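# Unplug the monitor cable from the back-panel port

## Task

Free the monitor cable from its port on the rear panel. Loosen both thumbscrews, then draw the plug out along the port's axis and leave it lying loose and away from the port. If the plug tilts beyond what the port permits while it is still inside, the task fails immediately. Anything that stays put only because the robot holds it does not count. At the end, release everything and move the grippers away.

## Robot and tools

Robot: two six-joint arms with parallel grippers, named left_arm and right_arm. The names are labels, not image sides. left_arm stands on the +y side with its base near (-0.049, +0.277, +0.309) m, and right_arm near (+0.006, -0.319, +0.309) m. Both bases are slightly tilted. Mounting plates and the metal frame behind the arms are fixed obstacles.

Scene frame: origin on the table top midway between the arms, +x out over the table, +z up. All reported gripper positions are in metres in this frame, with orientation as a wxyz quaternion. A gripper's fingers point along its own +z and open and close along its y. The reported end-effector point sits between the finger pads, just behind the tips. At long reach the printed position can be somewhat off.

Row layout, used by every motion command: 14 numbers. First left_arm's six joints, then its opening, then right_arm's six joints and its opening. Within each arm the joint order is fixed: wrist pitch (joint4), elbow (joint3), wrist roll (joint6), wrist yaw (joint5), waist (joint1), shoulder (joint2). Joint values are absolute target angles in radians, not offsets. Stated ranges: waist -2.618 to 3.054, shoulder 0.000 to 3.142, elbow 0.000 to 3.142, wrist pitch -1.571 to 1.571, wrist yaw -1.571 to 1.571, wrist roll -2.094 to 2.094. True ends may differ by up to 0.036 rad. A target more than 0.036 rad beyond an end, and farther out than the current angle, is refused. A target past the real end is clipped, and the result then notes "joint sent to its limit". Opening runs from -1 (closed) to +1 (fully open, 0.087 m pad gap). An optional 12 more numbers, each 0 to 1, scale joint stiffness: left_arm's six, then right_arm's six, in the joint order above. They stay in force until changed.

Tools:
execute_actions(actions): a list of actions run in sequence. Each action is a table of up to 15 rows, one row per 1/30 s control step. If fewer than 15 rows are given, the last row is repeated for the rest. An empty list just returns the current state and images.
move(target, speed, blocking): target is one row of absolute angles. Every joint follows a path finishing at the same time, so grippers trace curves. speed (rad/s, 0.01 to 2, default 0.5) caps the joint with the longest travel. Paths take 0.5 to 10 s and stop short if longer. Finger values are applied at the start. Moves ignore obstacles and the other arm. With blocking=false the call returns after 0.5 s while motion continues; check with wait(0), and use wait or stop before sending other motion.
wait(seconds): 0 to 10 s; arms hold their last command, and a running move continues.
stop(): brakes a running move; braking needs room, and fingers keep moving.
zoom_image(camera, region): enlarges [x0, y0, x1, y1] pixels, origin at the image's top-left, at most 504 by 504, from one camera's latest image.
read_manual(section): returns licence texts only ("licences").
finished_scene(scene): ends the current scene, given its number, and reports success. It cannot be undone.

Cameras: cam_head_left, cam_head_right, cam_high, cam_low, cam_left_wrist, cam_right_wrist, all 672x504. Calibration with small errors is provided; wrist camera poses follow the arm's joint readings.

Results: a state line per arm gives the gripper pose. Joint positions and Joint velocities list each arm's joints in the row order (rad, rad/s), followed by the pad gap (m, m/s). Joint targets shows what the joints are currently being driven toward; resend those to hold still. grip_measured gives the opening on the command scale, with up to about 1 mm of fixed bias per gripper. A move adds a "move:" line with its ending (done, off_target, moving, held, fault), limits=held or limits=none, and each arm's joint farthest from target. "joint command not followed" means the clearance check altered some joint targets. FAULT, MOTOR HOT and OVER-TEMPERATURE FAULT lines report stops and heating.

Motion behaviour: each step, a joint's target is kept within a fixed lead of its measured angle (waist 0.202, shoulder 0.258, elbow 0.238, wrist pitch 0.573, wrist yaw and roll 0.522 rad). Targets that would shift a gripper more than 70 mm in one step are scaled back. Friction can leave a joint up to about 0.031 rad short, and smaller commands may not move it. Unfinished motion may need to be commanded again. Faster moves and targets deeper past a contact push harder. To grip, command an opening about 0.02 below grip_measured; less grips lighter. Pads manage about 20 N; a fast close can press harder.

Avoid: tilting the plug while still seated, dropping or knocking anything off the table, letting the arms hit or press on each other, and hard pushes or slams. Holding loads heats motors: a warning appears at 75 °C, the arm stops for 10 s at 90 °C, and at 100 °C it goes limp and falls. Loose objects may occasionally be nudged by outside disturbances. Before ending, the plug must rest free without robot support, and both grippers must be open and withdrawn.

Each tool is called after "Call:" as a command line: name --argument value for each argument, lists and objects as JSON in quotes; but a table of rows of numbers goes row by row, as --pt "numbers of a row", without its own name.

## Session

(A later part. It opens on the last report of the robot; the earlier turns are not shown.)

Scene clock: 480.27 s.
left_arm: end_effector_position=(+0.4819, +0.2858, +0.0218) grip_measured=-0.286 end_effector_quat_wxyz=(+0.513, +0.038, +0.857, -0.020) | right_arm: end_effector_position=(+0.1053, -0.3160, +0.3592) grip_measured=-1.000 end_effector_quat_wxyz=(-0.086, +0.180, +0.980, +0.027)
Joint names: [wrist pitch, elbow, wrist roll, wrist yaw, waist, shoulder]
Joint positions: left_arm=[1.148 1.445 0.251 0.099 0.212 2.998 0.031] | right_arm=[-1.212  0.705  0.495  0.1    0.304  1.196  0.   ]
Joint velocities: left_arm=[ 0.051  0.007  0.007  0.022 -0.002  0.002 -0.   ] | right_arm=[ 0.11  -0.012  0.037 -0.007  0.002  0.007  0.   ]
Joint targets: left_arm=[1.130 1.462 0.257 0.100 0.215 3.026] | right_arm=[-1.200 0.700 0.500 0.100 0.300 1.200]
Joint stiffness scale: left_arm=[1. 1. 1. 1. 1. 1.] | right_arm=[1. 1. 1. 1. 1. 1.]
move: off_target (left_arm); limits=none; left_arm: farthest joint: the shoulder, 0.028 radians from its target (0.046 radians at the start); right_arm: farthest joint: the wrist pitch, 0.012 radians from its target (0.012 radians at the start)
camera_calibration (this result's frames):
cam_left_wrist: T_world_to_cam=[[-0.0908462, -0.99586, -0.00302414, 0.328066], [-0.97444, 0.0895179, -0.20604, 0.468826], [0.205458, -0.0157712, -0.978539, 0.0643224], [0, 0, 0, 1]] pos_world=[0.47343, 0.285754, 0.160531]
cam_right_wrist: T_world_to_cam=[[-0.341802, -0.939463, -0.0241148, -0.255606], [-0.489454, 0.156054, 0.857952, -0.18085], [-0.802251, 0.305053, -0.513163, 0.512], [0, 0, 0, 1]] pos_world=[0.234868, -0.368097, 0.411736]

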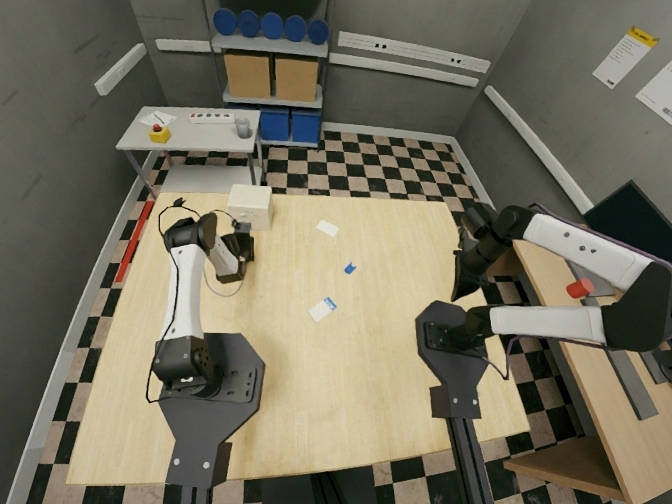

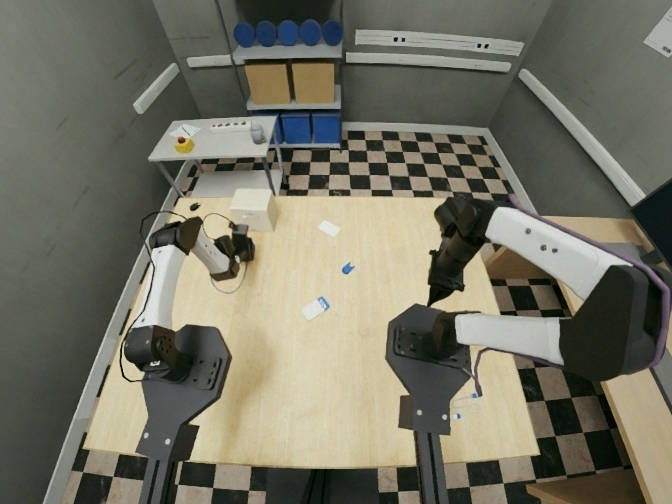

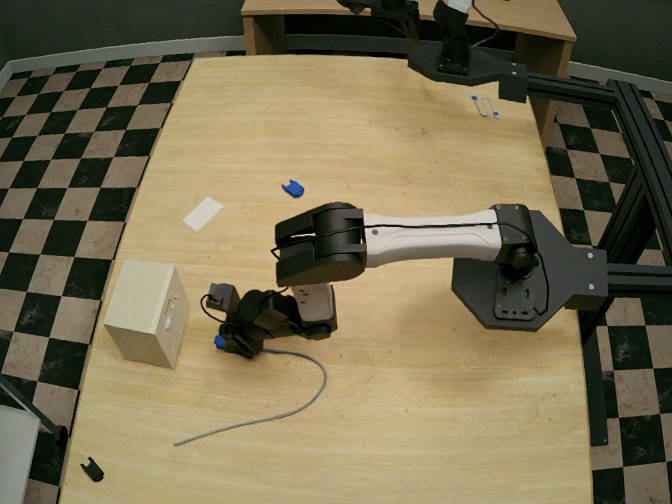

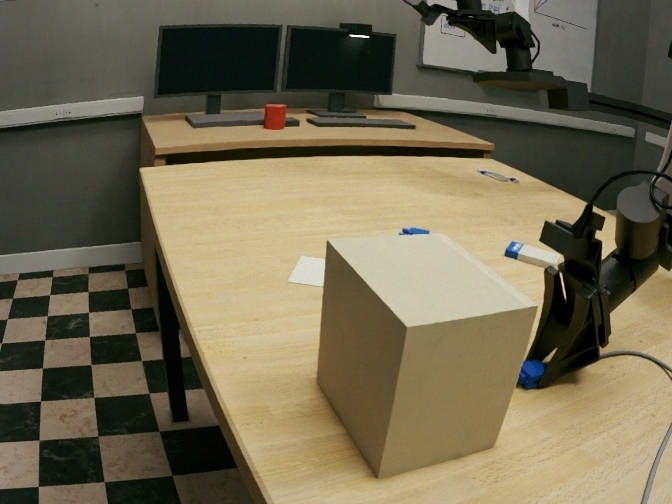

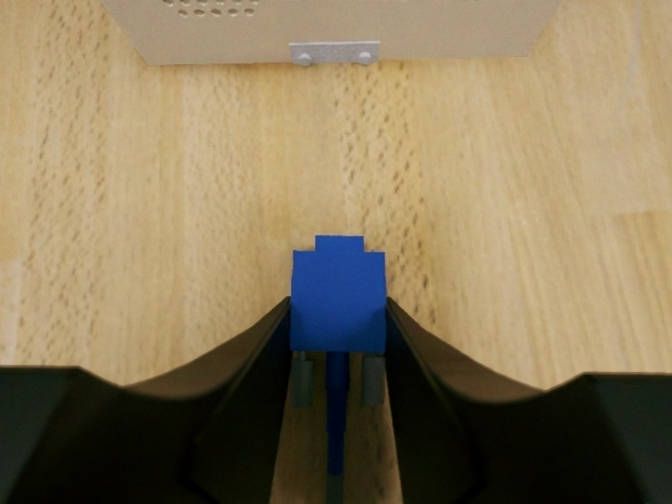

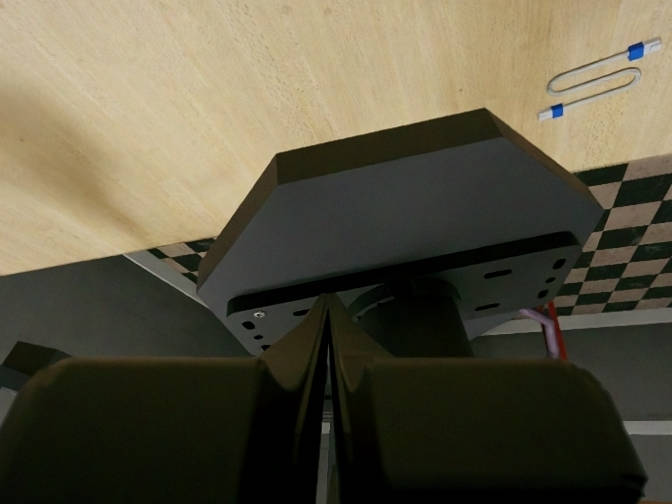

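Table contact (printed z is ~1 cm high). Release and retreat.

Call:
execute_actions --actions '[[[1.148,1.45,0.251,0.1,0.212,3.0,-0.27,-1.2,0.7,0.5,0.1,0.3,1.2,-1],[1.148,1.45,0.251,0.1,0.212,3.0,-0.24,-1.2,0.7,0.5,0.1,0.3,1.2,-1],[1.148,1.45,0.251,0.1,0.212,3.0,-0.18,-1.2,0.7,0.5,0.1,0.3,1.2,-1],[1.148,1.45,0.251,0.1,0.212,3.0,-0.05,-1.2,0.7,0.5,0.1,0.3,1.2,-1],[1.148,1.45,0.251,0.1,0.212,3.0,0.2,-1.2,0.7,0.5,0.1,0.3,1.2,-1]]]'

Call:
move --target '[0.6,0.9,0.25,0.1,0.212,1.9,0.2,-1.2,0.7,0.5,0.1,0.3,1.2,-1]' --speed 0.6

Scene clock: 481.23 s.
left_arm: end_effector_position=(+0.4823, +0.2859, +0.0224) grip_measured=+0.200 end_effector_quat_wxyz=(+0.514, +0.038, +0.857, -0.020) | right_arm: end_effector_position=(+0.1053, -0.3160, +0.3592) grip_measured=-1.000 end_effector_quat_wxyz=(-0.086, +0.180, +0.980, +0.027)
Joint names: [wrist pitch, elbow, wrist roll, wrist yaw, waist, shoulder]
Joint positions: left_arm=[1.152 1.445 0.251 0.099 0.212 2.999 0.052] | right_arm=[-1.212  0.705  0.495  0.1    0.304  1.196  0.   ]
Joint velocities: left_arm=[-0.051 -0.017 -0.022 -0.095  0.007  0.002  0.001] | right_arm=[-0.022  0.012  0.037 -0.007  0.002 -0.007  0.   ]
Joint targets: left_arm=[1.148 1.450 0.251 0.100 0.212 3.000] | right_arm=[-1.200 0.700 0.500 0.100 0.300 1.200]
Joint stiffness scale: left_arm=[1. 1. 1. 1. 1. 1.] | right_arm=[1. 1. 1. 1. 1. 1.]
camera_calibration (this result's frames):
cam_left_wrist: T_world_to_cam=[[-0.0902632, -0.995911, -0.0037391, 0.328004], [-0.973794, 0.0890444, -0.209276, 0.46925], [0.208754, -0.0152488, -0.977849, 0.0630211], [0, 0, 0, 1]] pos_world=[0.473404, 0.28584, 0.161055]
cam_right_wrist: T_world_to_cam=[[-0.341802, -0.939463, -0.0241148, -0.255606], [-0.489454, 0.156054, 0.857952, -0.18085], [-0.802251, 0.305053, -0.513163, 0.512], [0, 0, 0, 1]] pos_world=[0.234868, -0.368097, 0.411736]

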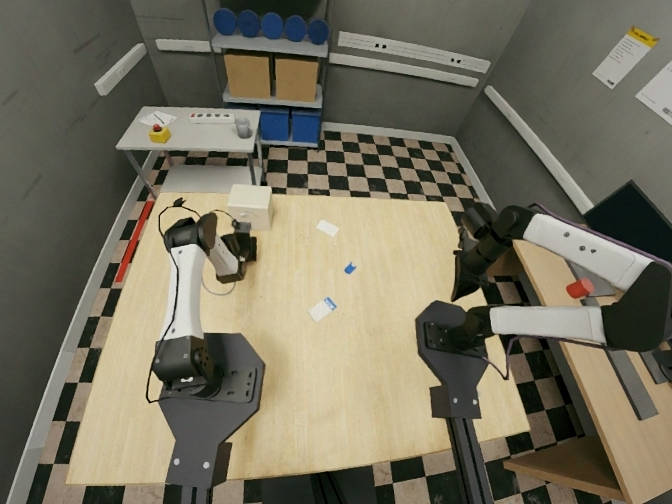

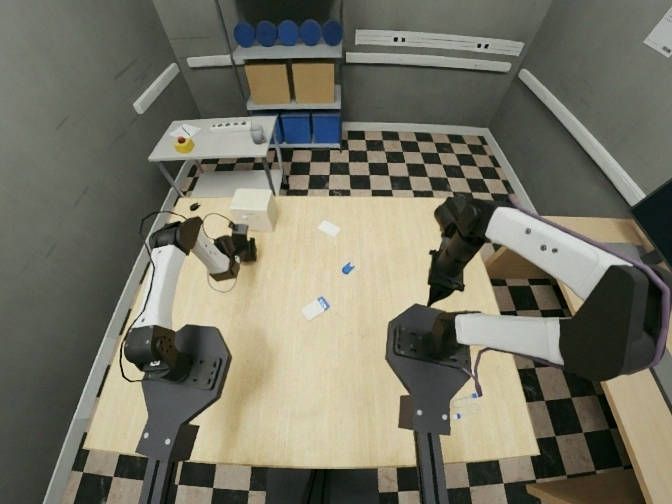

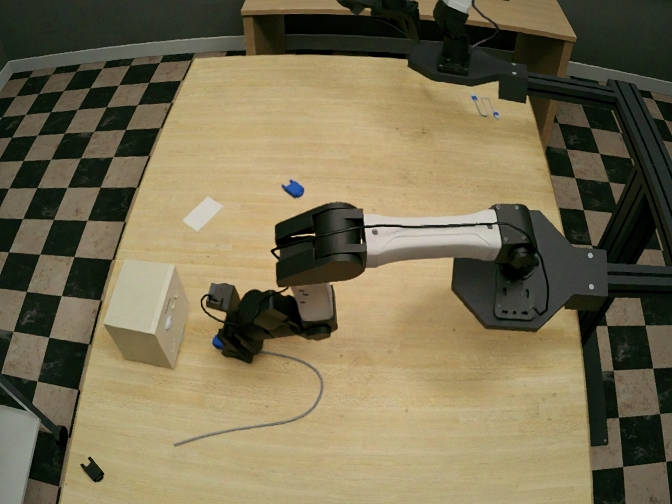

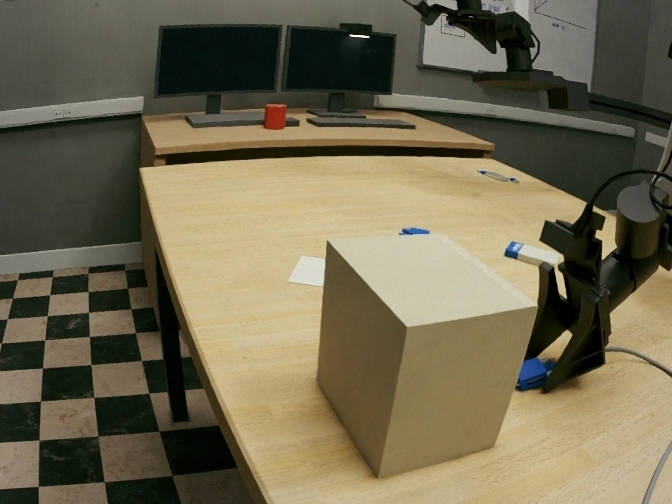

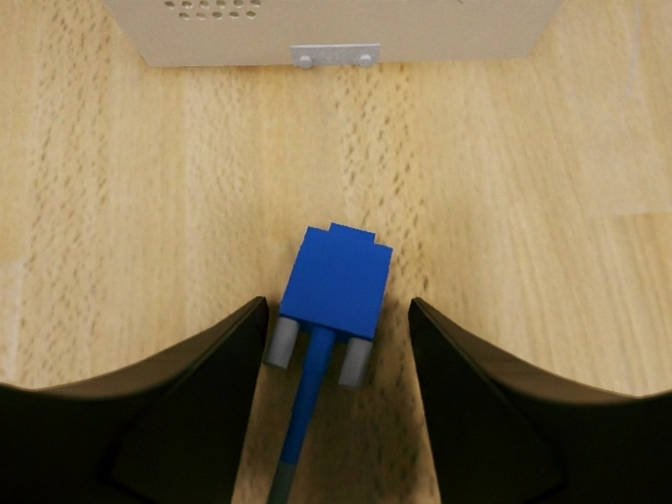

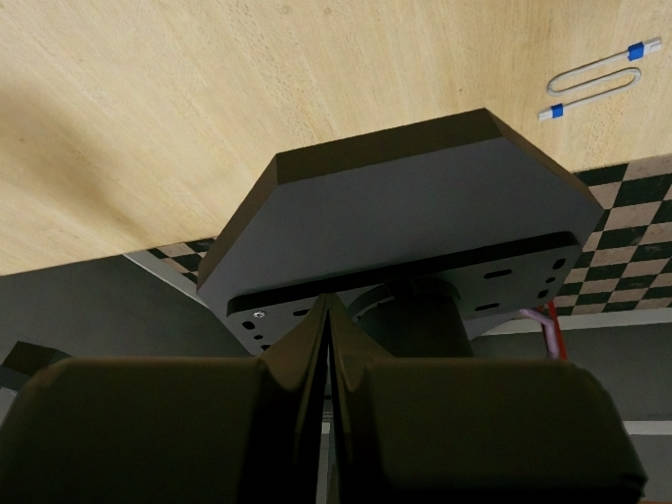

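Scene clock: 483.83 s.
left_arm: end_effector_position=(+0.4638, +0.3340, +0.3168) grip_measured=+0.200 end_effector_quat_wxyz=(+0.532, +0.037, +0.846, -0.015) | right_arm: end_effector_position=(+0.1053, -0.3160, +0.3592) grip_measured=-1.000 end_effector_quat_wxyz=(-0.086, +0.180, +0.980, +0.027)
Joint names: [wrist pitch, elbow, wrist roll, wrist yaw, waist, shoulder]
Joint positions: left_arm=[0.62  0.924 0.251 0.099 0.212 1.903 0.052] | right_arm=[-1.212  0.705  0.495  0.1    0.304  1.196  0.   ]
Joint velocities: left_arm=[ 0.051 -0.012  0.095  0.022  0.007  0.002 -0.   ] | right_arm=[-0.037  0.012  0.007 -0.022 -0.032  0.007  0.   ]
Joint targets: left_arm=[0.600 0.900 0.250 0.100 0.212 1.900] | right_arm=[-1.200 0.700 0.500 0.100 0.300 1.200]
Joint stiffness scale: left_arm=[1. 1. 1. 1. 1. 1.] | right_arm=[1. 1. 1. 1. 1. 1.]
move: off_target (left_arm); limits=none; left_arm: farthest joint: the elbow, 0.024 radians from its target (0.545 radians at the start); right_arm: farthest joint: the wrist pitch, 0.012 radians from its target (0.012 radians at the start)
camera_calibration (this result's frames):
cam_left_wrist: T_world_to_cam=[[-0.0828751, -0.996483, -0.0123946, 0.374785], [-0.964908, 0.0833464, -0.249011, 0.518992], [0.249168, -0.00867712, -0.968421, 0.331554], [0, 0, 0, 1]] pos_world=[0.449227, 0.333088, 0.454964]
cam_right_wrist: T_world_to_cam=[[-0.341802, -0.939463, -0.0241148, -0.255606], [-0.489454, 0.156054, 0.857952, -0.18085], [-0.802251, 0.305053, -0.513163, 0.512], [0, 0, 0, 1]] pos_world=[0.234868, -0.368097, 0.411736]

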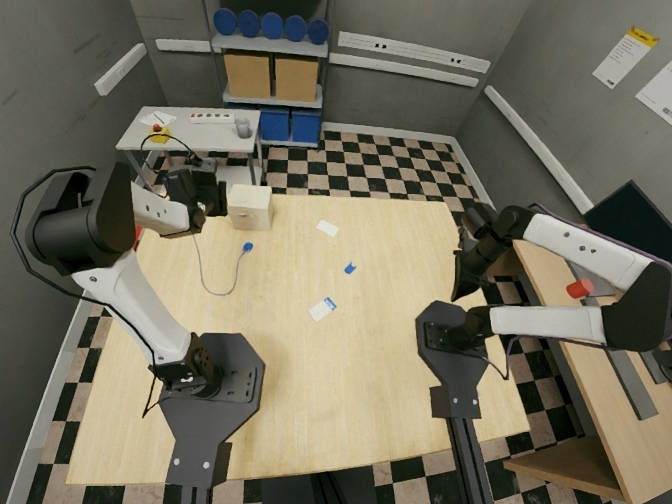

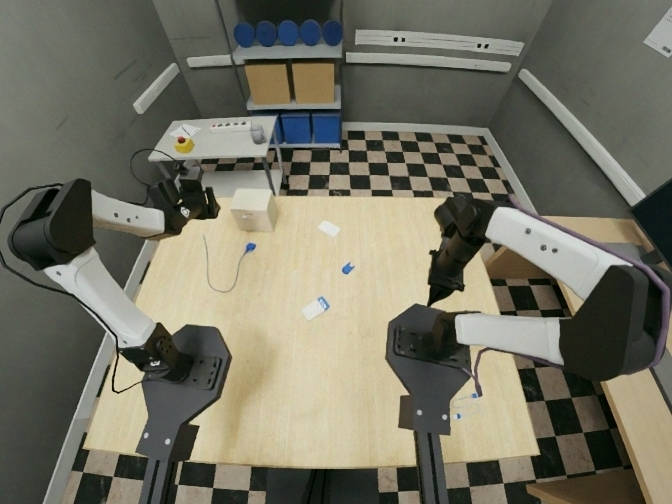

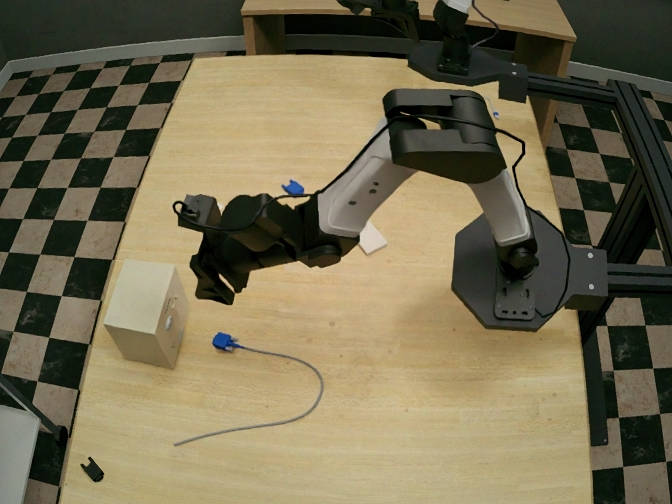

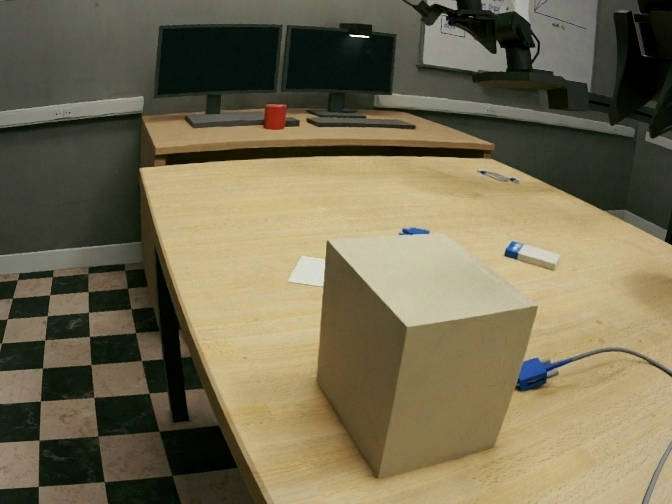

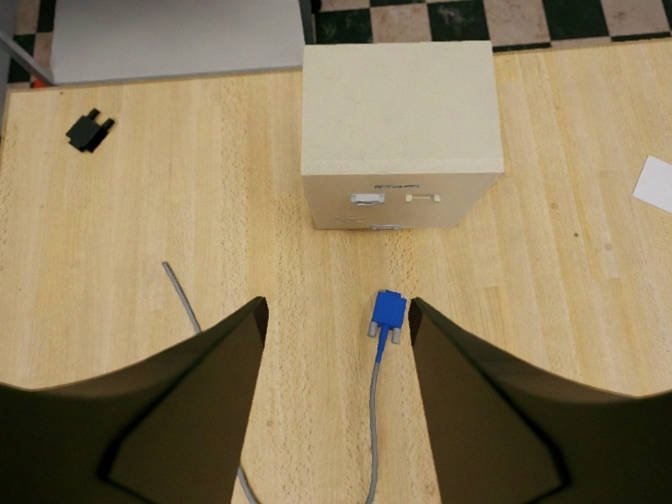

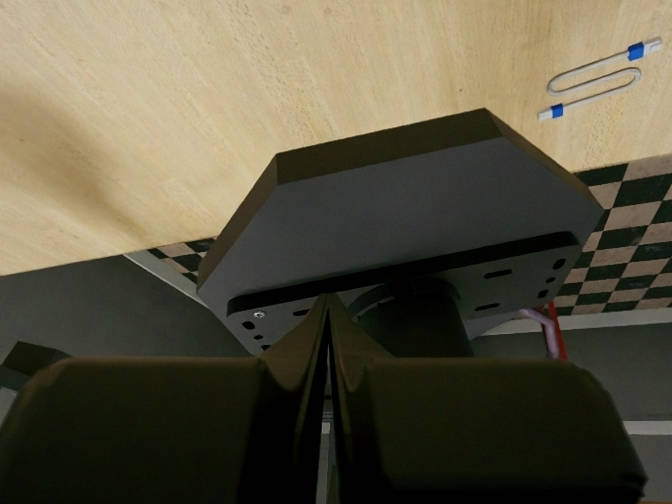

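Call:
finished_scene --scene 1

The scene is finished: the task was done.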